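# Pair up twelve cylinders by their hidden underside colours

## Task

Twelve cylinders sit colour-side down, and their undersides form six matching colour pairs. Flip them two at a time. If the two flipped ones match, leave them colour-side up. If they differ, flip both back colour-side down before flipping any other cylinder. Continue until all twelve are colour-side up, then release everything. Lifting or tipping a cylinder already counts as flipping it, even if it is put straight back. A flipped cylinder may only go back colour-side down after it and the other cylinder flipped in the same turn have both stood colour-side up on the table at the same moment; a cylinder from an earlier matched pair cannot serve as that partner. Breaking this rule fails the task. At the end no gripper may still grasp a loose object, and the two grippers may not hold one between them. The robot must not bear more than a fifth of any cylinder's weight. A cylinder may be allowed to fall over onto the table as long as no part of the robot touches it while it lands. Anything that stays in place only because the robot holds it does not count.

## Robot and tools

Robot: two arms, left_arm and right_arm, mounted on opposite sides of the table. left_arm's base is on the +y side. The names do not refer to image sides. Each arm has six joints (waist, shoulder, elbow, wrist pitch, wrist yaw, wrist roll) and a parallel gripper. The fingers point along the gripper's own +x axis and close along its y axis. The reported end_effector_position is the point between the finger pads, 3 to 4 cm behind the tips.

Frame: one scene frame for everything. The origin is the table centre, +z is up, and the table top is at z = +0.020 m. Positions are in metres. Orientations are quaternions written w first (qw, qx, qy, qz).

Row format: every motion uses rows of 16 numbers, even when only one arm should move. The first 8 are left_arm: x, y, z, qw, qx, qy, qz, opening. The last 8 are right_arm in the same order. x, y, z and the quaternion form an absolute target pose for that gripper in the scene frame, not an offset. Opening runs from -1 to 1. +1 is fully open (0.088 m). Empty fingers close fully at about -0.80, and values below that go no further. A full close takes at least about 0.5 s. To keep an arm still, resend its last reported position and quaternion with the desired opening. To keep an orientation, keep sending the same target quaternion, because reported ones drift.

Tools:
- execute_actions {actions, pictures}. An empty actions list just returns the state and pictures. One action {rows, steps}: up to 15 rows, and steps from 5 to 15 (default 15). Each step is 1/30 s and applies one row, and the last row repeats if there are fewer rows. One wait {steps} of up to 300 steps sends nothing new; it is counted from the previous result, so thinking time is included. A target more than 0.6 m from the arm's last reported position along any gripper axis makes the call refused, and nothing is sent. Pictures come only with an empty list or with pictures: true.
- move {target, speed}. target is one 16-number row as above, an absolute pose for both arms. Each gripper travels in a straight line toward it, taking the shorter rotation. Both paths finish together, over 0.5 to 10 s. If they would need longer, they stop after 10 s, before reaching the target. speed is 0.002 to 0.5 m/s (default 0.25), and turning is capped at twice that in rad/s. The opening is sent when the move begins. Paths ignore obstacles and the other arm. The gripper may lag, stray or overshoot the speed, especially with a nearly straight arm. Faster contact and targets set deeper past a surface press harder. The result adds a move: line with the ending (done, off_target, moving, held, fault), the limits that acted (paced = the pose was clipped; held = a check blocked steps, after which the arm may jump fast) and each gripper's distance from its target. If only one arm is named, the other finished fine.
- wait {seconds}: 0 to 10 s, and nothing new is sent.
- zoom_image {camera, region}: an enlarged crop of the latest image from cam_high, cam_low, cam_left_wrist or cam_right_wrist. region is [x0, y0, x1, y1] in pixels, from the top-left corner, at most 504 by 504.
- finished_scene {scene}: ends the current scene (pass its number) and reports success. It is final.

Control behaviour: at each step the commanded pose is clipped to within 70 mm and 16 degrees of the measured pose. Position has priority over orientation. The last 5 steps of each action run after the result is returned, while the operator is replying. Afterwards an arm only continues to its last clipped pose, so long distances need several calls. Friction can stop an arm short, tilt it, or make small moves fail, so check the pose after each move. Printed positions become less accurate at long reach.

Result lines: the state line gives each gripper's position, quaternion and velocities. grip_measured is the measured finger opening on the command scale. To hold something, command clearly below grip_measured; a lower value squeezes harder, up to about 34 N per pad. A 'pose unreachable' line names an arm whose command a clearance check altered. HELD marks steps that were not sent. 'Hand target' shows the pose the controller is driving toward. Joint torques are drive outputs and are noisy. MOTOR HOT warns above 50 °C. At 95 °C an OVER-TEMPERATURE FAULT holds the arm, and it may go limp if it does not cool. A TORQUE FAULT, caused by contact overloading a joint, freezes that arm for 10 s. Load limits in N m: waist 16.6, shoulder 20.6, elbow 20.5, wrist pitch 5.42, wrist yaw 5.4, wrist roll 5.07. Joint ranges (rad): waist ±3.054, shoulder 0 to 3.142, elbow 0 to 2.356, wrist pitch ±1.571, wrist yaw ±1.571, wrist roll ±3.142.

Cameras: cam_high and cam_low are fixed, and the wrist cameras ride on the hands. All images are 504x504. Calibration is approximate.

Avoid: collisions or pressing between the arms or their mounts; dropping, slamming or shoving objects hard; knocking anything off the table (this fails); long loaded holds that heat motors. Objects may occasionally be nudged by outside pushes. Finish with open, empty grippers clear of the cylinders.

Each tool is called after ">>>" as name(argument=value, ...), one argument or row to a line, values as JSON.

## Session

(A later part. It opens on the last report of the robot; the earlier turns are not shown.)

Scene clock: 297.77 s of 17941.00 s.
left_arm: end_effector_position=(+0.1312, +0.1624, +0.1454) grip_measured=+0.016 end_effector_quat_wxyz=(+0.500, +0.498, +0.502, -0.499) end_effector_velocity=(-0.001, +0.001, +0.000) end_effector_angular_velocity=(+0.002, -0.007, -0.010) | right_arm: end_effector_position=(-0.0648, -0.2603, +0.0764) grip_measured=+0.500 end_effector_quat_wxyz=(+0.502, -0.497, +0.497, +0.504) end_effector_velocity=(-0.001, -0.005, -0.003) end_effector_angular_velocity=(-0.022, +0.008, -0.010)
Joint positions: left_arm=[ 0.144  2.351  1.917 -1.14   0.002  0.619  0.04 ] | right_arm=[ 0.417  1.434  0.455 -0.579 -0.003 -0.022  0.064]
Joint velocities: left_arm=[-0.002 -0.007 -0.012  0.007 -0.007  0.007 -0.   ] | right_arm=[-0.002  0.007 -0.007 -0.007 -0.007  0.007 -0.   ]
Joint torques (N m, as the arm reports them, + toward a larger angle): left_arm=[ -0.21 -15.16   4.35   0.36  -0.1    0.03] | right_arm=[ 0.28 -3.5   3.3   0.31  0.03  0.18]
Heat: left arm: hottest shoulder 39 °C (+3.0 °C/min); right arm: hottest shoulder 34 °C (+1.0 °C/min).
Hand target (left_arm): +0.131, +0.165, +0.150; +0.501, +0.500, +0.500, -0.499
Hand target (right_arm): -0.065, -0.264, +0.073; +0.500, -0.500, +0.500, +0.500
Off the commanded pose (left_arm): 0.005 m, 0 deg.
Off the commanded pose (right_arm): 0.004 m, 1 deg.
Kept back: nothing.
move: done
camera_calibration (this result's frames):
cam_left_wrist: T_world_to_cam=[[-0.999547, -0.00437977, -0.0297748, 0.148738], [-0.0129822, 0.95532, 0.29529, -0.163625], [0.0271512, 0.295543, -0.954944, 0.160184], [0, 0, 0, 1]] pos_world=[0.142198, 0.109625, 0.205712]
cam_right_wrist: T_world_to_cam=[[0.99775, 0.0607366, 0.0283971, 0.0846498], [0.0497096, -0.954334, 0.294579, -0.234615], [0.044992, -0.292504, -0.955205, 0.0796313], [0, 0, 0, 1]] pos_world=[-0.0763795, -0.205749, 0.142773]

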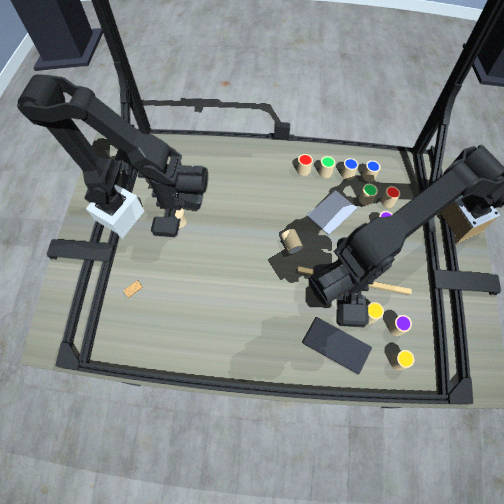

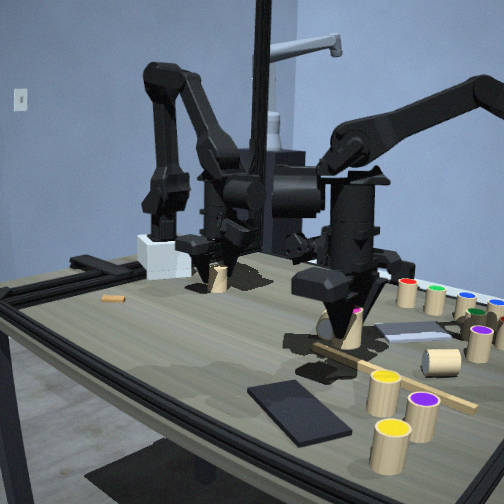

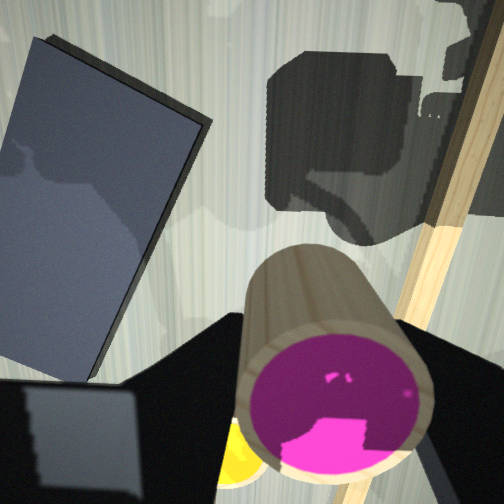

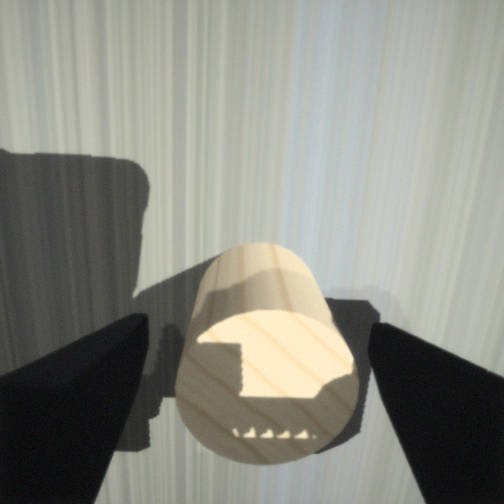

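>>> move(
  target=[0.143,0.165,0.067,0.5,0.5,0.5,-0.5,-0.4,-0.065,-0.263,0.073,0.5,-0.5,0.5,0.5,0.5],
  speed=0.15,
)

>>> execute_actions(
  actions=[
    {"rows":[[0.143,0.165,0.07,0.5,0.5,0.5,-0.5,0.3,-0.065,-0.263,0.075,0.5,-0.5,0.5,0.5,-0.4]],"steps":13},
  ],
)

>>> execute_actions(
  actions=[
    {"rows":[[0.143,0.165,0.1,0.5,0.5,0.5,-0.5,0.3,-0.065,-0.263,0.1,0.5,-0.5,0.5,0.5,-0.4],[0.143,0.165,0.1,0.5,0.5,0.5,-0.5,0.3,-0.065,-0.263,0.1,0.5,-0.5,0.5,0.5,-0.4],[0.143,0.165,0.16,0.5,0.5,0.5,-0.5,0.3,-0.065,-0.263,0.18,0.5,-0.5,0.5,0.5,-0.4]],"steps":15},
  ],
)

>>> move(
  target=[0,0.12,0.308,0.5,0.5,-0.5,-0.5,0.6,0,-0.03,0.297,0.707,0,0,0.707,-0.4],
  speed=0.5,
)

>>> move(
  target=[0,0.02,0.308,0.5,0.5,-0.5,-0.5,0.6,0,-0.03,0.297,0.707,0,0,0.707,-0.4],
  speed=0.2,
)

>>> execute_actions(
  actions=[
    {"rows":[[0,0.02,0.308,0.5,0.5,-0.5,-0.5,-0.4,0,-0.03,0.297,0.707,0,0,0.707,-0.4]],"steps":15},
  ],
)

>>> execute_actions(
  actions=[
    {"rows":[[0,0.02,0.308,0.5,0.5,-0.5,-0.5,-0.4,0,-0.03,0.297,0.707,0,0,0.707,0.6]],"steps":10},
  ],
)

>>> execute_actions(
  actions=[
    {"rows":[[0,0.08,0.308,0.5,0.5,-0.5,-0.5,-0.4,0,-0.07,0.297,0.707,0,0,0.707,0.6]],"steps":12},
  ],
)

>>> move(
  target=[-0.005,0.14,0.155,0.5,0.5,0.5,-0.5,-0.4,0,-0.15,0.297,0.707,0,0,0.707,0.6],
  speed=0.5,
)

Scene clock: 299.40 s of 17941.00 s.
left_arm: end_effector_position=(+0.1444, +0.1600, +0.0803) grip_measured=+0.016 end_effector_quat_wxyz=(+0.510, +0.498, +0.490, -0.502) end_effector_velocity=(-0.000, +0.000, -0.001) end_effector_angular_velocity=(+0.011, -0.019, -0.014) | right_arm: end_effector_position=(-0.0648, -0.2603, +0.0754) grip_measured=+0.500 end_effector_quat_wxyz=(+0.502, -0.497, +0.497, +0.504) end_effector_velocity=(-0.001, +0.001, -0.000) end_effector_angular_velocity=(+0.007, +0.007, -0.010)
Joint positions: left_arm=[ 0.165  2.446  1.819 -0.916  0.002  0.644  0.04 ] | right_arm=[ 0.417  1.44   0.455 -0.574 -0.003 -0.022  0.064]
Joint velocities: left_arm=[-0.007 -0.002 -0.007  0.007 -0.022  0.007 -0.   ] | right_arm=[-0.002 -0.002 -0.002  0.007 -0.007  0.007 -0.   ]
Joint torques (N m, as the arm reports them, + toward a larger angle): left_arm=[ 0.27 -9.81  4.47  0.72 -0.02  0.1 ] | right_arm=[ 0.26 -3.48  3.63  0.31  0.02  0.18]
Heat: left arm: hottest shoulder 40 °C (+5.1 °C/min); right arm: hottest shoulder 34 °C (+1.0 °C/min).
Hand target (left_arm): +0.143, +0.165, +0.067; +0.500, +0.500, +0.500, -0.500
Hand target (right_arm): -0.065, -0.263, +0.073; +0.500, -0.500, +0.500, +0.500
Off the commanded pose (left_arm): 0.014 m, 2 deg.
Off the commanded pose (right_arm): 0.004 m, 1 deg.
Kept back: nothing.
move: off_target (left_arm)
camera_calibration (this result's frames):
cam_left_wrist: T_world_to_cam=[[-0.998849, -0.000771216, -0.0479611, 0.160754], [-0.0137597, 0.962457, 0.271086, -0.141016], [0.0459514, 0.271433, -0.96136, 0.100083], [0, 0, 0, 1]] pos_world=[0.15403, 0.10868, 0.142153]
cam_right_wrist: T_world_to_cam=[[0.997774, 0.06041, 0.0282393, 0.0846005], [0.0493582, -0.953789, 0.296397, -0.234268], [0.0448397, -0.294343, -0.954647, 0.0781714], [0, 0, 0, 1]] pos_world=[-0.0763544, -0.205544, 0.141673]

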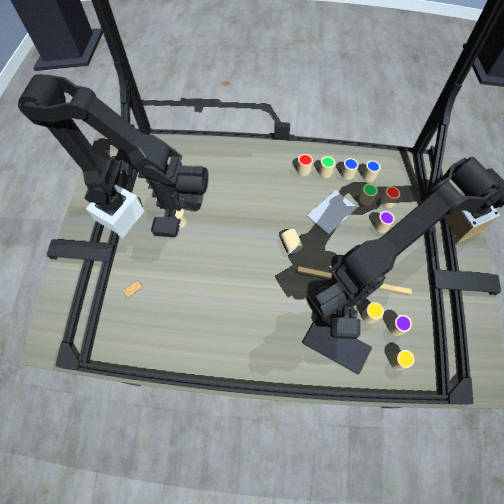

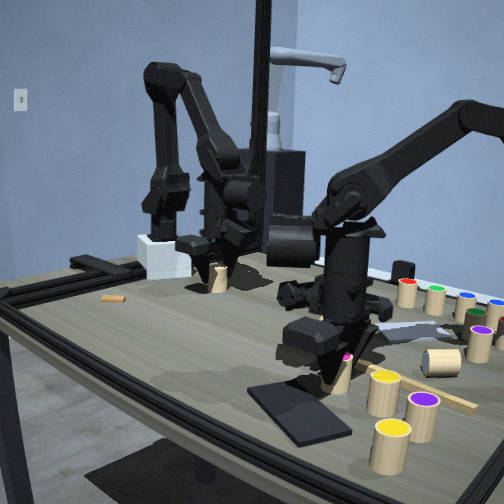

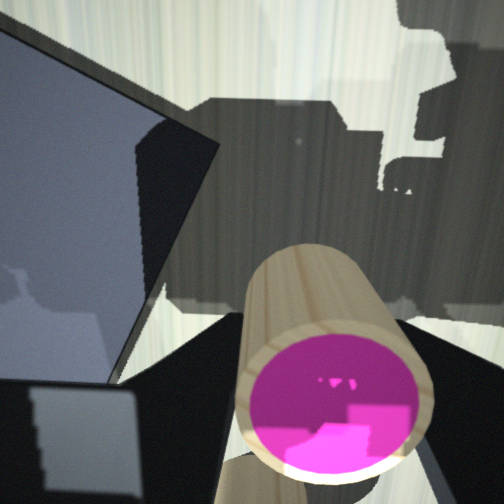

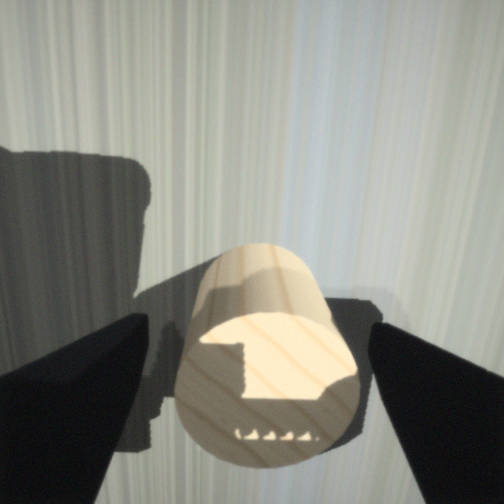

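Scene clock: 299.67 s of 17941.00 s.
left_arm: end_effector_position=(+0.1443, +0.1605, +0.0788) grip_measured=+0.227 end_effector_quat_wxyz=(+0.508, +0.498, +0.492, -0.502) end_effector_velocity=(-0.003, +0.007, -0.006) end_effector_angular_velocity=(+0.042, +0.005, +0.020) | right_arm: end_effector_position=(-0.0648, -0.2612, +0.0754) grip_measured=+0.022 end_effector_quat_wxyz=(+0.501, -0.498, +0.498, +0.503) end_effector_velocity=(+0.001, -0.006, -0.001) end_effector_angular_velocity=(-0.027, -0.007, +0.005)
Joint positions: left_arm=[ 0.165  2.45   1.819 -0.916  0.002  0.644  0.05 ] | right_arm=[ 0.417  1.44   0.455 -0.578 -0.003 -0.022  0.04 ]
Joint velocities: left_arm=[-0.002  0.012 -0.002 -0.022 -0.022 -0.022  0.03 ] | right_arm=[-0.002  0.002 -0.002 -0.022  0.007 -0.007 -0.   ]
Joint torques (N m, as the arm reports them, + toward a larger angle): left_arm=[  0.33 -10.63   5.03   0.26  -0.07   0.15] | right_arm=[ 0.27 -4.45  4.19 -0.11  0.01  0.17]
Heat: left arm: hottest shoulder 40 °C (+5.0 °C/min); right arm: hottest shoulder 34 °C (+1.0 °C/min).
Steps of this call (steps 1 to 8: the first 8 steps of this action). Readings (end_effector_position):
1: left_arm (+0.1444, +0.1600, +0.0803) | right_arm (-0.0648, -0.2603, +0.0754)
2: left_arm (+0.1444, +0.1600, +0.0803) | right_arm (-0.0648, -0.2603, +0.0754)
4: left_arm (+0.1444, +0.1600, +0.0803) | right_arm (-0.0648, -0.2607, +0.0754)
8: the state above

Scene clock: 300.17 s of 17941.00 s.
left_arm: end_effector_position=(+0.1417, +0.1644, +0.1477) grip_measured=+0.299 end_effector_quat_wxyz=(+0.501, +0.499, +0.499, -0.501) end_effector_velocity=(+0.030, -0.044, +0.202) end_effector_angular_velocity=(-0.243, -0.192, +0.000) | right_arm: end_effector_position=(-0.0646, -0.2572, +0.1549) grip_measured=+0.022 end_effector_quat_wxyz=(+0.501, -0.498, +0.497, +0.503) end_effector_velocity=(-0.003, -0.012, +0.190) end_effector_angular_velocity=(+0.003, +0.022, +0.005)
Joint positions: left_arm=[ 0.165  2.364  1.949 -1.153  0.002  0.644  0.054] | right_arm=[ 0.417  1.243  0.681 -0.999 -0.002 -0.022  0.04 ]
Joint velocities: left_arm=[-0.007 -0.227  0.413 -0.33  -0.007 -0.007  0.   ] | right_arm=[-0.002 -0.344  0.574 -0.916 -0.022 -0.007 -0.   ]
Joint torques (N m, as the arm reports them, + toward a larger angle): left_arm=[  0.16 -11.93   4.69   0.06  -0.06   0.08] | right_arm=[ 0.25 -4.1   5.83 -0.23 -0.01  0.16]
Heat: left arm: hottest shoulder 40 °C (+5.1 °C/min); right arm: hottest shoulder 34 °C (+1.0 °C/min).
Off your previous action's commanded pose (left_arm): 0.010 m, 1 deg at its last step (step 5 of this call).
Off your previous action's commanded pose (right_arm): 0.002 m, 0 deg at its last step (step 5 of this call).
Steps of this call (steps 1 to 5: the last 5 steps of your previous action; steps 6 to 15: the first 10 steps of this action). Readings (end_effector_position):
6: left_arm (+0.1430, +0.1622, +0.0793) | right_arm (-0.0648, -0.2635, +0.0777)
7: left_arm (+0.1408, +0.1651, +0.0801) | right_arm (-0.0648, -0.2664, +0.0808)
9: left_arm (+0.1360, +0.1719, +0.0922) | right_arm (-0.0649, -0.2695, +0.0966)
13: left_arm (+0.1389, +0.1681, +0.1309) | right_arm (-0.0647, -0.2583, +0.1393)
15: the state above

Scene clock: 303.40 s of 17941.00 s.
left_arm: end_effector_position=(-0.0014, +0.1204, +0.3196) grip_measured=+0.600 end_effector_quat_wxyz=(+0.500, +0.497, -0.508, -0.496) end_effector_velocity=(-0.001, +0.001, -0.002) end_effector_angular_velocity=(+0.002, +0.023, -0.005) | right_arm: end_effector_position=(-0.0015, -0.0305, +0.2952) grip_measured=+0.022 end_effector_quat_wxyz=(+0.711, -0.004, -0.002, +0.703) end_effector_velocity=(+0.002, +0.000, -0.004) end_effector_angular_velocity=(-0.007, +0.009, -0.000)
Joint positions: left_arm=[-0.006  1.641  0.652  1.006  0.481  1.572  0.068] | right_arm=[ 0.185  1.524  0.539  0.981 -0.241 -0.009  0.04 ]
Joint velocities: left_arm=[ 0.002  0.002 -0.007  0.007  0.007 -0.022 -0.   ] | right_arm=[-0.007  0.012 -0.002  0.007 -0.007  0.007  0.   ]
Joint torques (N m, as the arm reports them, + toward a larger angle): left_arm=[ 0.21 -5.5   4.42  1.73  0.1   0.08] | right_arm=[-0.3  -5.75  6.82  1.61 -0.13  0.21]
Heat: left arm: hottest shoulder 40 °C (+5.1 °C/min); right arm: hottest elbow 34 °C (+1.0 °C/min).
Hand target (left_arm): -0.001, +0.122, +0.310; +0.496, +0.499, -0.502, -0.502
Hand target (right_arm): -0.000, -0.029, +0.295; +0.711, -0.001, -0.001, +0.703
Off your previous action's commanded pose (left_arm): 0.002 m, 0 deg at its last step (step 5 of this call).
Off your previous action's commanded pose (right_arm): 0.009 m, 0 deg at its last step (step 5 of this call).
Off the commanded pose (left_arm): 0.012 m, 1 deg.
Off the commanded pose (right_arm): 0.002 m, 1 deg.
Kept back: nothing.
move: off_target (left_arm)
camera_calibration (this result's frames):
cam_left_wrist: T_world_to_cam=[[0.00945655, -0.0487325, -0.998767, 0.337696], [0.958115, 0.286343, -0.00489977, 0.00123602], [0.286228, -0.956887, 0.0493992, 0.172733], [0, 0, 0, 1]] pos_world=[-0.0538186, 0.181388, 0.328752]
cam_right_wrist: T_world_to_cam=[[0.996959, -0.0400261, 0.0668602, -0.0130944], [0.051201, -0.310337, -0.949247, 0.303912], [0.0587438, 0.949784, -0.307344, 0.199638], [0, 0, 0, 1]] pos_world=[-0.0142336, -0.0958222, 0.350721]

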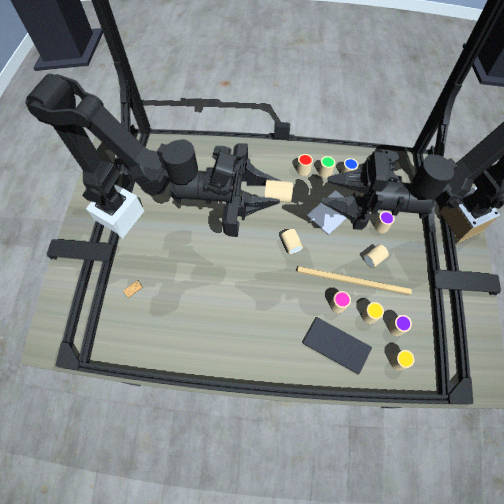

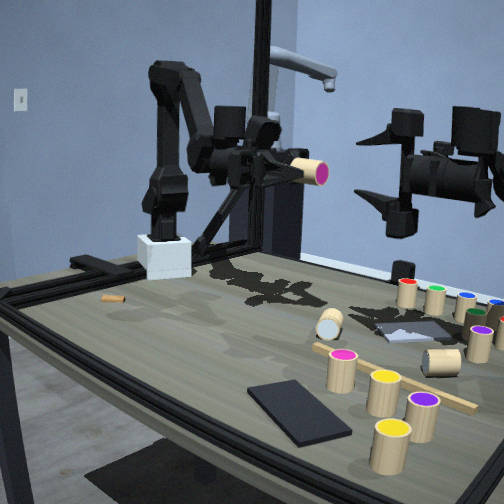

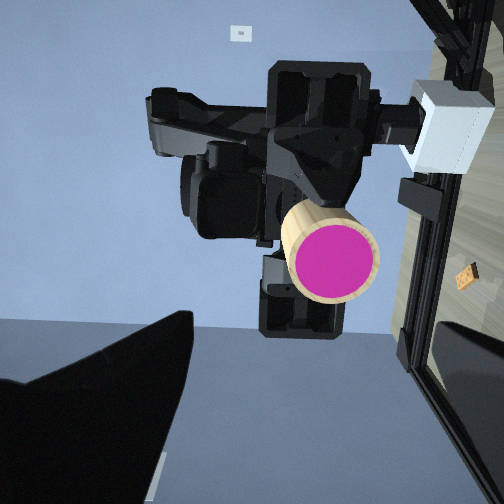

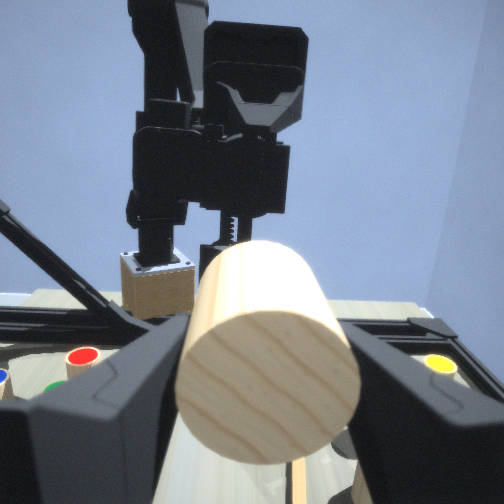

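Scene clock: 304.50 s of 17941.00 s.
left_arm: end_effector_position=(-0.0003, +0.0237, +0.3118) grip_measured=+0.600 end_effector_quat_wxyz=(+0.501, +0.499, -0.503, -0.497) end_effector_velocity=(+0.001, -0.003, -0.003) end_effector_angular_velocity=(+0.016, +0.013, +0.005) | right_arm: end_effector_position=(-0.0011, -0.0310, +0.2949) grip_measured=+0.022 end_effector_quat_wxyz=(+0.707, -0.003, -0.000, +0.707) end_effector_velocity=(-0.002, -0.001, -0.002) end_effector_angular_velocity=(-0.007, -0.005, +0.020)
Joint positions: left_arm=[-0.123  1.947  1.019  0.936  0.357  1.572  0.068] | right_arm=[ 0.177  1.524  0.539  0.98  -0.259 -0.005  0.04 ]
Joint velocities: left_arm=[-0.002  0.007  0.012 -0.022 -0.007 -0.007  0.   ] | right_arm=[-0.002 -0.002 -0.002 -0.007 -0.022 -0.007 -0.   ]
Joint torques (N m, as the arm reports them, + toward a larger angle): left_arm=[-0.02 -7.92  6.97  1.51 -0.09 -0.2 ] | right_arm=[-0.33 -6.76  6.96  1.25 -0.13  0.2 ]
Heat: left arm: hottest shoulder 40 °C (+5.0 °C/min); right arm: hottest elbow 34 °C (+1.0 °C/min).
Hand target (left_arm): -0.000, +0.020, +0.308; +0.500, +0.500, -0.500, -0.500
Hand target (right_arm): -0.000, -0.030, +0.297; +0.707, +0.000, -0.000, +0.707
Off the commanded pose (left_arm): 0.005 m, 1 deg.
Off the commanded pose (right_arm): 0.003 m, 0 deg.
Kept back: nothing.
move: done
camera_calibration (this result's frames):
cam_left_wrist: T_world_to_cam=[[0.00466427, -0.0409653, -0.99915, 0.325021], [0.955873, 0.293684, -0.00757882, 0.0284806], [0.293744, -0.955025, 0.0405274, 0.0830519], [0, 0, 0, 1]] pos_world=[-0.0531359, 0.0842669, 0.321595]
cam_right_wrist: T_world_to_cam=[[0.997588, -0.0296983, 0.0627413, -0.0120343], [0.0504399, -0.310831, -0.949126, 0.303445], [0.0476894, 0.950001, -0.308583, 0.20039], [0, 0, 0, 1]] pos_world=[-0.0128569, -0.0964085, 0.3506]

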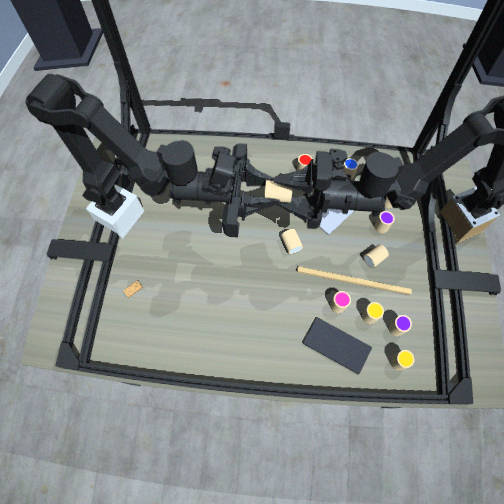

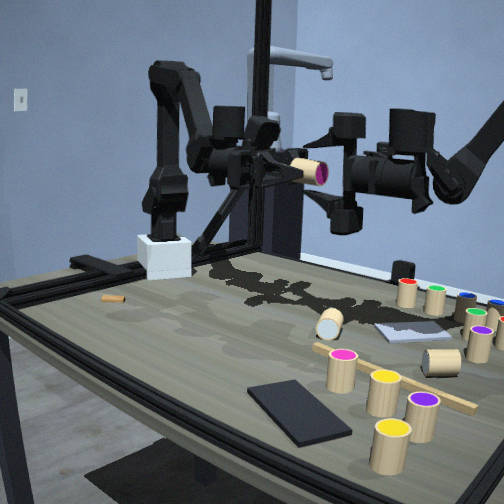

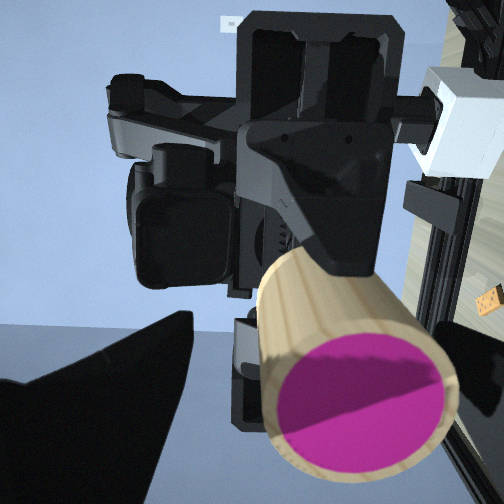

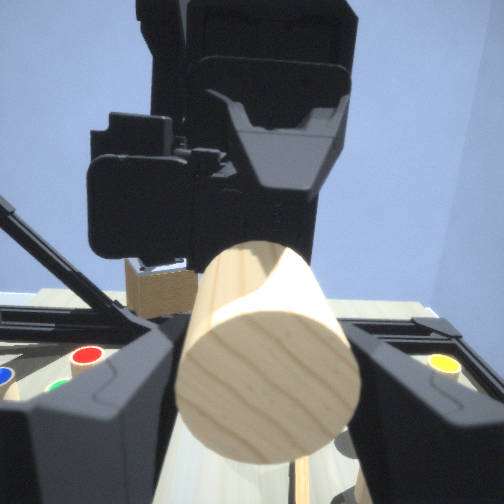

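Scene clock: 304.83 s of 17941.00 s.
left_arm: end_effector_position=(-0.0000, +0.0233, +0.3097) grip_measured=+0.025 end_effector_quat_wxyz=(+0.500, +0.500, -0.501, -0.499) end_effector_velocity=(-0.002, +0.001, -0.001) end_effector_angular_velocity=(+0.007, -0.005, -0.020) | right_arm: end_effector_position=(-0.0008, -0.0309, +0.2957) grip_measured=+0.022 end_effector_quat_wxyz=(+0.707, -0.002, -0.001, +0.707) end_effector_velocity=(-0.002, -0.000, +0.005) end_effector_angular_velocity=(+0.017, -0.012, +0.020)
Joint positions: left_arm=[-0.123  1.95   1.02   0.931  0.356  1.572  0.04 ] | right_arm=[ 0.176  1.524  0.54   0.982 -0.261 -0.005  0.04 ]
Joint velocities: left_arm=[ 0.002 -0.002 -0.002 -0.007  0.022  0.007 -0.   ] | right_arm=[-0.002 -0.007  0.002  0.007 -0.022 -0.007 -0.   ]
Joint torques (N m, as the arm reports them, + toward a larger angle): left_arm=[-0.38 -8.54  7.01  1.54 -0.09 -0.09] | right_arm=[-0.22 -6.74  6.89  1.12 -0.08  0.18]
Heat: left arm: hottest shoulder 40 °C (+5.0 °C/min); right arm: hottest elbow 34 °C (+1.0 °C/min).
Steps of this call (steps 1 to 10: the first 10 steps of this action). Readings (end_effector_position):
1: left_arm (-0.0005, +0.0236, +0.3116) | right_arm (-0.0011, -0.0310, +0.2949)
2: left_arm (-0.0005, +0.0236, +0.3114) | right_arm (-0.0011, -0.0310, +0.2949)
4: left_arm (-0.0004, +0.0235, +0.3108) | right_arm (-0.0011, -0.0310, +0.2952)
8: left_arm (-0.0000, +0.0233, +0.3097) | right_arm (-0.0008, -0.0309, +0.2957)
10: the state above

Scene clock: 305.17 s of 17941.00 s.
left_arm: end_effector_position=(-0.0001, +0.0233, +0.3094) grip_measured=+0.025 end_effector_quat_wxyz=(+0.500, +0.500, -0.500, -0.499) end_effector_velocity=(+0.002, +0.000, -0.002) end_effector_angular_velocity=(+0.016, -0.001, +0.010) | right_arm: end_effector_position=(-0.0009, -0.0309, +0.2954) grip_measured=+0.188 end_effector_quat_wxyz=(+0.707, -0.002, -0.000, +0.707) end_effector_velocity=(+0.002, -0.000, -0.009) end_effector_angular_velocity=(-0.045, -0.010, +0.000)
Joint positions: left_arm=[-0.123  1.95   1.02   0.93   0.356  1.572  0.04 ] | right_arm=[ 0.176  1.524  0.54   0.981 -0.261 -0.005  0.048]
Joint velocities: left_arm=[ 0.002 -0.002  0.002 -0.022 -0.007  0.007 -0.   ] | right_arm=[-0.007 -0.002  0.002 -0.051 -0.007 -0.022  0.161]
Joint torques (N m, as the arm reports them, + toward a larger angle): left_arm=[-0.06 -8.27  6.94  1.69 -0.09 -0.13] | right_arm=[-0.2  -6.74  6.87  1.23 -0.08  0.18]
Heat: left arm: hottest shoulder 40 °C (+5.1 °C/min); right arm: hottest elbow 34 °C (+1.0 °C/min).
Off your previous action's commanded pose (left_arm): 0.004 m, 0 deg at its last step (step 5 of this call).
Off your previous action's commanded pose (right_arm): 0.002 m, 0 deg at its last step (step 5 of this call).
Steps of this call (steps 1 to 5: the last 5 steps of your previous action; steps 6 to 10: the first 5 steps of this action). Readings (end_effector_position):
6: left_arm (-0.0000, +0.0233, +0.3097) | right_arm (-0.0008, -0.0309, +0.2957)
7: left_arm (-0.0000, +0.0233, +0.3097) | right_arm (-0.0008, -0.0309, +0.2957)
9: left_arm (-0.0001, +0.0233, +0.3094) | right_arm (-0.0009, -0.0309, +0.2956)
10: the state above

Scene clock: 305.57 s of 17941.00 s.
left_arm: end_effector_position=(+0.0023, +0.0659, +0.3037) grip_measured=+0.024 end_effector_quat_wxyz=(+0.500, +0.503, -0.496, -0.502) end_effector_velocity=(+0.011, +0.099, +0.004) end_effector_angular_velocity=(-0.003, +0.022, +0.034) | right_arm: end_effector_position=(+0.0004, -0.0606, +0.2995) grip_measured=+0.592 end_effector_quat_wxyz=(+0.708, +0.001, -0.006, +0.707) end_effector_velocity=(-0.006, -0.058, +0.012) end_effector_angular_velocity=(+0.016, -0.013, +0.029)
Joint positions: left_arm=[-0.074  1.84   0.843  0.986  0.401  1.572  0.04 ] | right_arm=[ 0.14   1.398  0.442  0.965 -0.295 -0.005  0.068]
Joint velocities: left_arm=[ 0.129 -0.286 -0.379  0.095  0.095 -0.022 -0.   ] | right_arm=[-0.066 -0.286 -0.173 -0.095 -0.095 -0.007  0.004]
Joint torques (N m, as the arm reports them, + toward a larger angle): left_arm=[ -0.33 -10.37   4.54   1.9    0.22  -0.02] | right_arm=[-0.21 -6.45  4.71  1.09 -0.12  0.19]
Heat: left arm: hottest shoulder 40 °C (+5.0 °C/min); right arm: hottest elbow 34 °C (+1.0 °C/min).
Off your previous action's commanded pose (left_arm): 0.004 m, 0 deg at its last step (step 5 of this call).
Off your previous action's commanded pose (right_arm): 0.002 m, 0 deg at its last step (step 5 of this call).
Steps of this call (steps 1 to 5: the last 5 steps of your previous action; steps 6 to 12: the first 7 steps of this action). Readings (end_effector_position):
6: left_arm (-0.0011, +0.0275, +0.3097) | right_arm (-0.0013, -0.0346, +0.2956)
7: left_arm (-0.0019, +0.0355, +0.3079) | right_arm (-0.0008, -0.0408, +0.2951)
9: left_arm (-0.0009, +0.0515, +0.3052) | right_arm (-0.0001, -0.0521, +0.2968)
12: the state above

Scene clock: 308.67 s of 17941.00 s.
left_arm: end_effector_position=(-0.0057, +0.1394, +0.1565) grip_measured=+0.020 end_effector_quat_wxyz=(+0.503, +0.497, +0.497, -0.502) end_effector_velocity=(-0.003, +0.002, +0.001) end_effector_angular_velocity=(+0.023, +0.016, +0.019) | right_arm: end_effector_position=(+0.0006, -0.1477, +0.3015) grip_measured=+0.600 end_effector_quat_wxyz=(+0.707, +0.000, -0.006, +0.707) end_effector_velocity=(-0.002, -0.002, -0.001) end_effector_angular_velocity=(-0.002, -0.006, +0.015)
Joint positions: left_arm=[-0.163  2.157  1.637 -1.04   0.003  0.314  0.04 ] | right_arm=[-0.032  0.911  0.21   0.712 -0.468 -0.003  0.068]
Joint velocities: left_arm=[-0.002  0.012  0.022 -0.037  0.007 -0.022 -0.   ] | right_arm=[-0.007 -0.012 -0.007 -0.007 -0.022 -0.007 -0.   ]
Joint torques (N m, as the arm reports them, + toward a larger angle): left_arm=[ 0.14 -9.11  6.69  0.14  0.13 -0.13] | right_arm=[-0.34 -3.45  5.43  1.1  -0.12  0.19]
Heat: left arm: hottest shoulder 40 °C (+5.0 °C/min); right arm: hottest elbow 34 °C (+0.0 °C/min).
Hand target (left_arm): -0.005, +0.138, +0.153; +0.501, +0.496, +0.503, -0.500
Hand target (right_arm): +0.000, -0.150, +0.297; +0.707, +0.001, +0.000, +0.707
Off your previous action's commanded pose (left_arm): 0.007 m, 0 deg at its last step (step 5 of this call).
Off your previous action's commanded pose (right_arm): 0.005 m, 1 deg at its last step (step 5 of this call).
Off the commanded pose (left_arm): 0.002 m, 1 deg.
Off the commanded pose (right_arm): 0.005 m, 1 deg.
Kept back: nothing.
move: done
camera_calibration (this result's frames):
cam_left_wrist: T_world_to_cam=[[-0.999423, -0.00134179, -0.0339335, 0.0123879], [-0.0109113, 0.958926, 0.283446, -0.145323], [0.0321594, 0.283653, -0.958388, 0.183525], [0, 0, 0, 1]] pos_world=[0.00489303, 0.0873137, 0.2175]
cam_right_wrist: T_world_to_cam=[[0.997331, -0.0305653, 0.0663066, -0.0187761], [0.0542329, -0.297905, -0.953054, 0.276413], [0.0488835, 0.954106, -0.295452, 0.309859], [0, 0, 0, 1]] pos_world=[-0.0114116, -0.213867, 0.35623]

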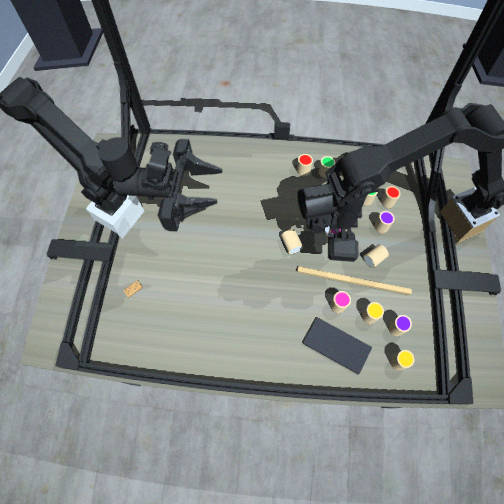

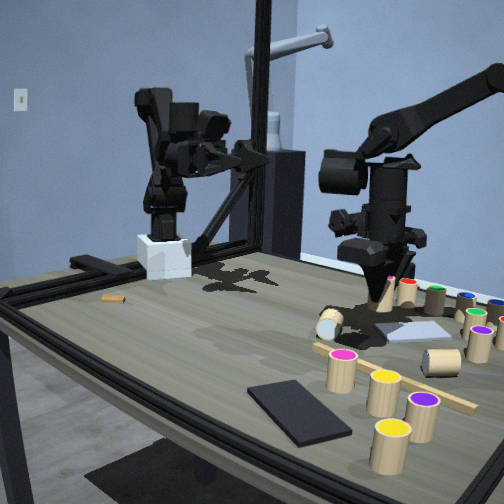

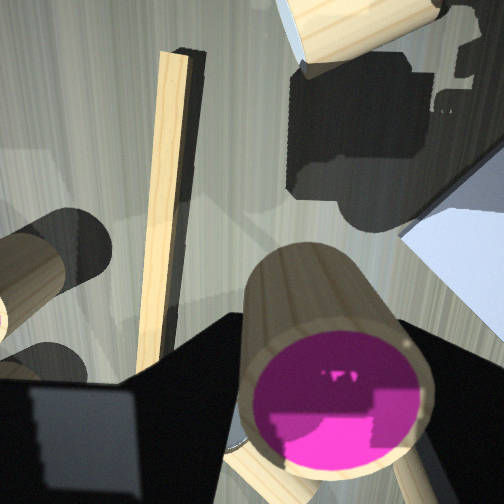

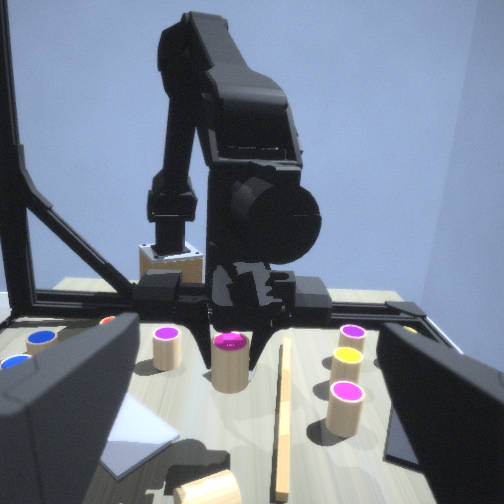

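>>> move(
  target=[0,0.14,0.067,0.5,0.5,0.5,-0.5,-0.4,0,-0.15,0.297,0.707,0,0,0.707,0.6],
  speed=0.15,
)

>>> execute_actions(
  actions=[
    {"rows":[[0,0.14,0.07,0.5,0.5,0.5,-0.5,0.35,0,-0.15,0.297,0.707,0,0,0.707,0.6]],"steps":13},
  ],
)

>>> move(
  target=[0,0.14,0.17,0.5,0.5,0.5,-0.5,0.35,0,-0.15,0.297,0.707,0,0,0.707,0.6],
  speed=0.15,
)

Scene clock: 309.93 s of 17941.00 s.
left_arm: end_effector_position=(-0.0001, +0.1345, +0.0792) grip_measured=+0.019 end_effector_quat_wxyz=(+0.508, +0.495, +0.492, -0.505) end_effector_velocity=(+0.000, -0.001, +0.000) end_effector_angular_velocity=(-0.005, -0.009, -0.010) | right_arm: end_effector_position=(+0.0004, -0.1482, +0.3012) grip_measured=+0.600 end_effector_quat_wxyz=(+0.707, +0.000, -0.006, +0.707) end_effector_velocity=(-0.001, -0.001, -0.002) end_effector_angular_velocity=(-0.007, -0.004, +0.005)
Joint positions: left_arm=[-0.154  2.286  1.52  -0.778  0.003  0.326  0.04 ] | right_arm=[-0.032  0.907  0.209  0.708 -0.468 -0.003  0.068]
Joint velocities: left_arm=[-0.002 -0.002 -0.002  0.007 -0.007  0.007 -0.   ] | right_arm=[-0.002 -0.002 -0.002 -0.007 -0.007 -0.007 -0.   ]
Joint torques (N m, as the arm reports them, + toward a larger angle): left_arm=[ 0.22 -8.28  4.01  0.81 -0.09  0.11] | right_arm=[-0.32 -3.42  5.43  1.11 -0.12  0.12]
Heat: left arm: hottest shoulder 40 °C (+5.0 °C/min); right arm: hottest elbow 34 °C (+0.0 °C/min).
Hand target (left_arm): -0.000, +0.140, +0.067; +0.500, +0.500, +0.500, -0.500
Hand target (right_arm): +0.000, -0.150, +0.297; +0.707, +0.000, +0.000, +0.707
Off the commanded pose (left_arm): 0.013 m, 2 deg.
Off the commanded pose (right_arm): 0.005 m, 1 deg.
Kept back: nothing.
move: off_target (left_arm)
camera_calibration (this result's frames):
cam_left_wrist: T_world_to_cam=[[-0.999242, -0.000000456, -0.0389298, 0.0155448], [-0.0104551, 0.963265, 0.268348, -0.117991], [0.0374996, 0.268552, -0.962535, 0.113014], [0, 0, 0, 1]] pos_world=[0.0100615, 0.0833062, 0.141048]
cam_right_wrist: T_world_to_cam=[[0.99739, -0.0304945, 0.0654457, -0.0183336], [0.0533816, -0.29888, -0.952797, 0.275827], [0.0486155, 0.953803, -0.296472, 0.310502], [0, 0, 0, 1]] pos_world=[-0.0115334, -0.214278, 0.356061]

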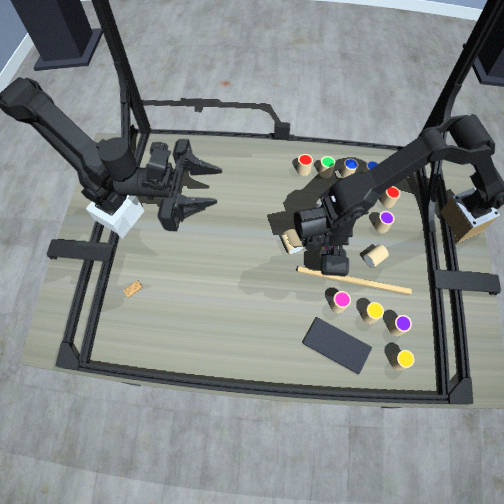

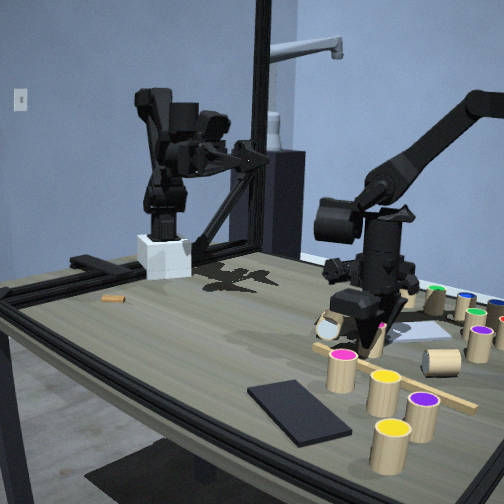

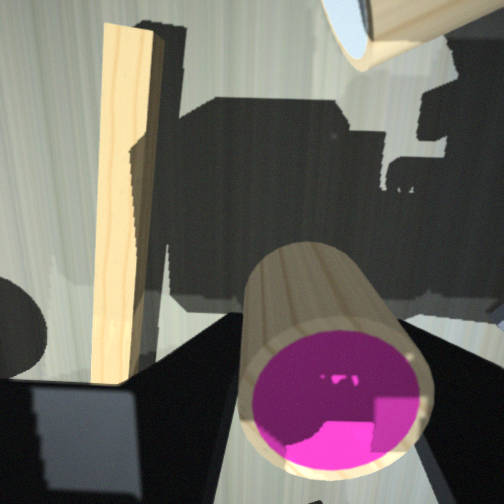

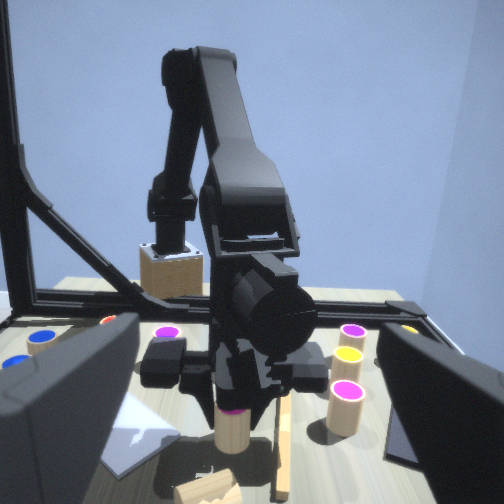

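Scene clock: 310.20 s of 17941.00 s.
left_arm: end_effector_position=(+0.0001, +0.1350, +0.0777) grip_measured=+0.273 end_effector_quat_wxyz=(+0.507, +0.495, +0.493, -0.505) end_effector_velocity=(-0.003, +0.008, -0.005) end_effector_angular_velocity=(+0.037, +0.005, +0.005) | right_arm: end_effector_position=(+0.0003, -0.1482, +0.3012) grip_measured=+0.600 end_effector_quat_wxyz=(+0.707, +0.000, -0.006, +0.707) end_effector_velocity=(-0.001, -0.001, -0.002) end_effector_angular_velocity=(-0.007, -0.004, +0.005)
Joint positions: left_arm=[-0.154  2.29   1.52  -0.778  0.003  0.326  0.052] | right_arm=[-0.032  0.906  0.208  0.708 -0.469 -0.003  0.068]
Joint velocities: left_arm=[-0.002  0.007 -0.007 -0.022 -0.007 -0.007  0.032] | right_arm=[-0.002 -0.002 -0.002 -0.007 -0.007 -0.007  0.   ]
Joint torques (N m, as the arm reports them, + toward a larger angle): left_arm=[ 0.25 -9.5   4.16  0.31 -0.15  0.08] | right_arm=[-0.33 -3.41  5.45  1.12 -0.12  0.11]
Heat: left arm: hottest shoulder 40 °C (+5.1 °C/min); right arm: hottest elbow 34 °C (+0.0 °C/min).
Steps of this call (steps 1 to 8: the first 8 steps of this action). Readings (end_effector_position):
1: left_arm (-0.0001, +0.1345, +0.0792) | right_arm (+0.0004, -0.1482, +0.3011)
2: left_arm (-0.0001, +0.1345, +0.0792) | right_arm (+0.0004, -0.1482, +0.3011)
4: left_arm (+0.0001, +0.1345, +0.0792) | right_arm (+0.0003, -0.1482, +0.3012)
8: the state above

Scene clock: 311.73 s of 17941.00 s.
left_arm: end_effector_position=(-0.0024, +0.1425, +0.1630) grip_measured=+0.350 end_effector_quat_wxyz=(+0.494, +0.502, +0.506, -0.498) end_effector_velocity=(-0.002, +0.000, +0.004) end_effector_angular_velocity=(+0.005, +0.009, +0.020) | right_arm: end_effector_position=(+0.0003, -0.1483, +0.3010) grip_measured=+0.600 end_effector_quat_wxyz=(+0.707, +0.000, -0.005, +0.707) end_effector_velocity=(+0.001, -0.001, -0.002) end_effector_angular_velocity=(-0.007, +0.011, +0.000)
Joint positions: left_arm=[-0.154  2.167  1.679 -1.101  0.003  0.326  0.056] | right_arm=[-0.032  0.906  0.208  0.708 -0.469 -0.003  0.068]
Joint velocities: left_arm=[-0.002 -0.002  0.012 -0.022  0.007 -0.022 -0.   ] | right_arm=[-0.007 -0.002 -0.002 -0.007 -0.007  0.007  0.   ]
Joint torques (N m, as the arm reports them, + toward a larger angle): left_arm=[  0.06 -12.85   6.42   0.14  -0.14   0.07] | right_arm=[-0.32 -3.37  5.47  1.12 -0.12  0.11]
Heat: left arm: hottest shoulder 40 °C (+5.0 °C/min); right arm: hottest elbow 34 °C (+0.0 °C/min).
Hand target (left_arm): +0.000, +0.140, +0.170; +0.500, +0.500, +0.500, -0.500
Hand target (right_arm): -0.000, -0.150, +0.297; +0.707, -0.000, +0.000, +0.707
Off your previous action's commanded pose (left_arm): 0.009 m, 1 deg at its last step (step 5 of this call).
Off your previous action's commanded pose (right_arm): 0.005 m, 1 deg at its last step (step 5 of this call).
Off the commanded pose (left_arm): 0.008 m, 1 deg.
Off the commanded pose (right_arm): 0.004 m, 1 deg.
Kept back: nothing.
move: done
camera_calibration (this result's frames):
cam_left_wrist: T_world_to_cam=[[-0.99969, 0.000981791, -0.0248876, 0.0140615], [-0.00676906, 0.950903, 0.309414, -0.15319], [0.0239694, 0.309486, -0.950602, 0.183853], [0, 0, 0, 1]] pos_world=[0.00861333, 0.0887546, 0.22252]
cam_right_wrist: T_world_to_cam=[[0.997413, -0.0300917, 0.0652875, -0.018103], [0.0533346, -0.299185, -0.952703, 0.275512], [0.0482015, 0.95372, -0.296806, 0.310632], [0, 0, 0, 1]] pos_world=[-0.011611, -0.214372, 0.35586]

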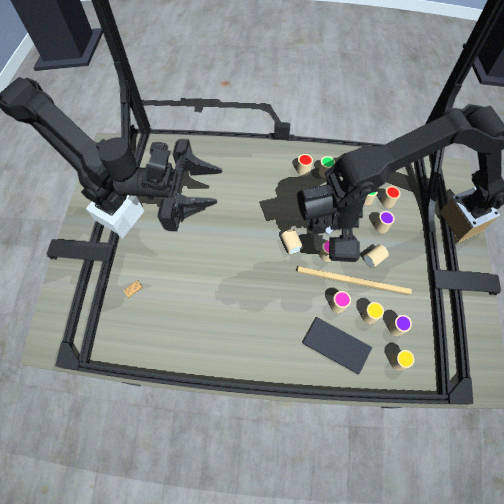

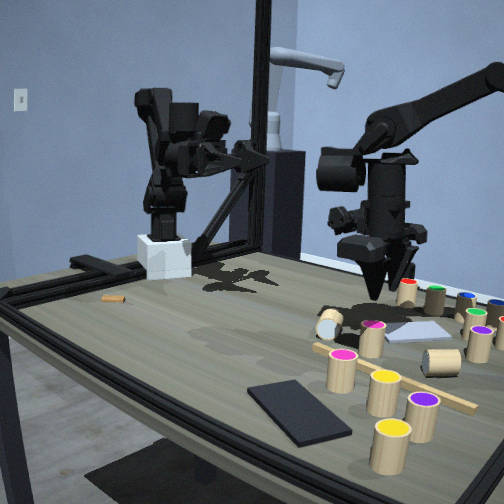

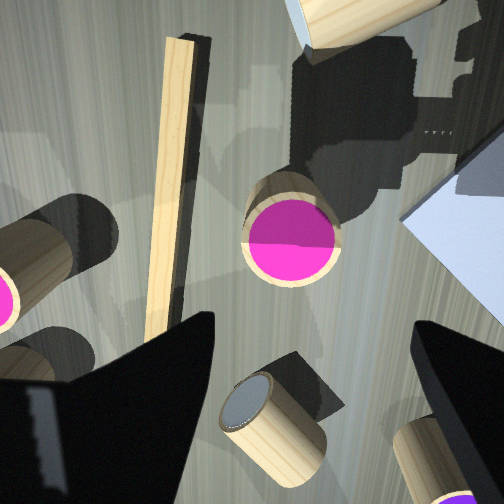

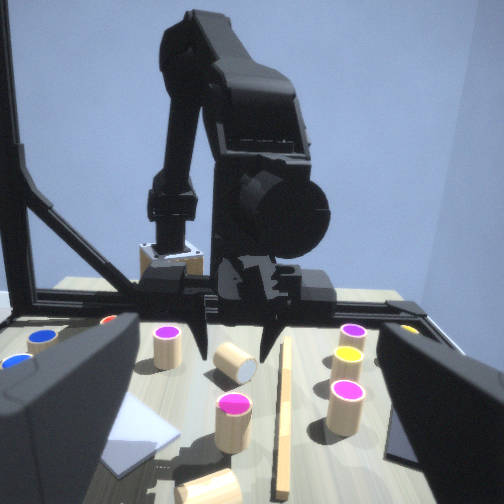

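>>> finished_scene(
  scene=1,
)

The scene is finished: the task was done.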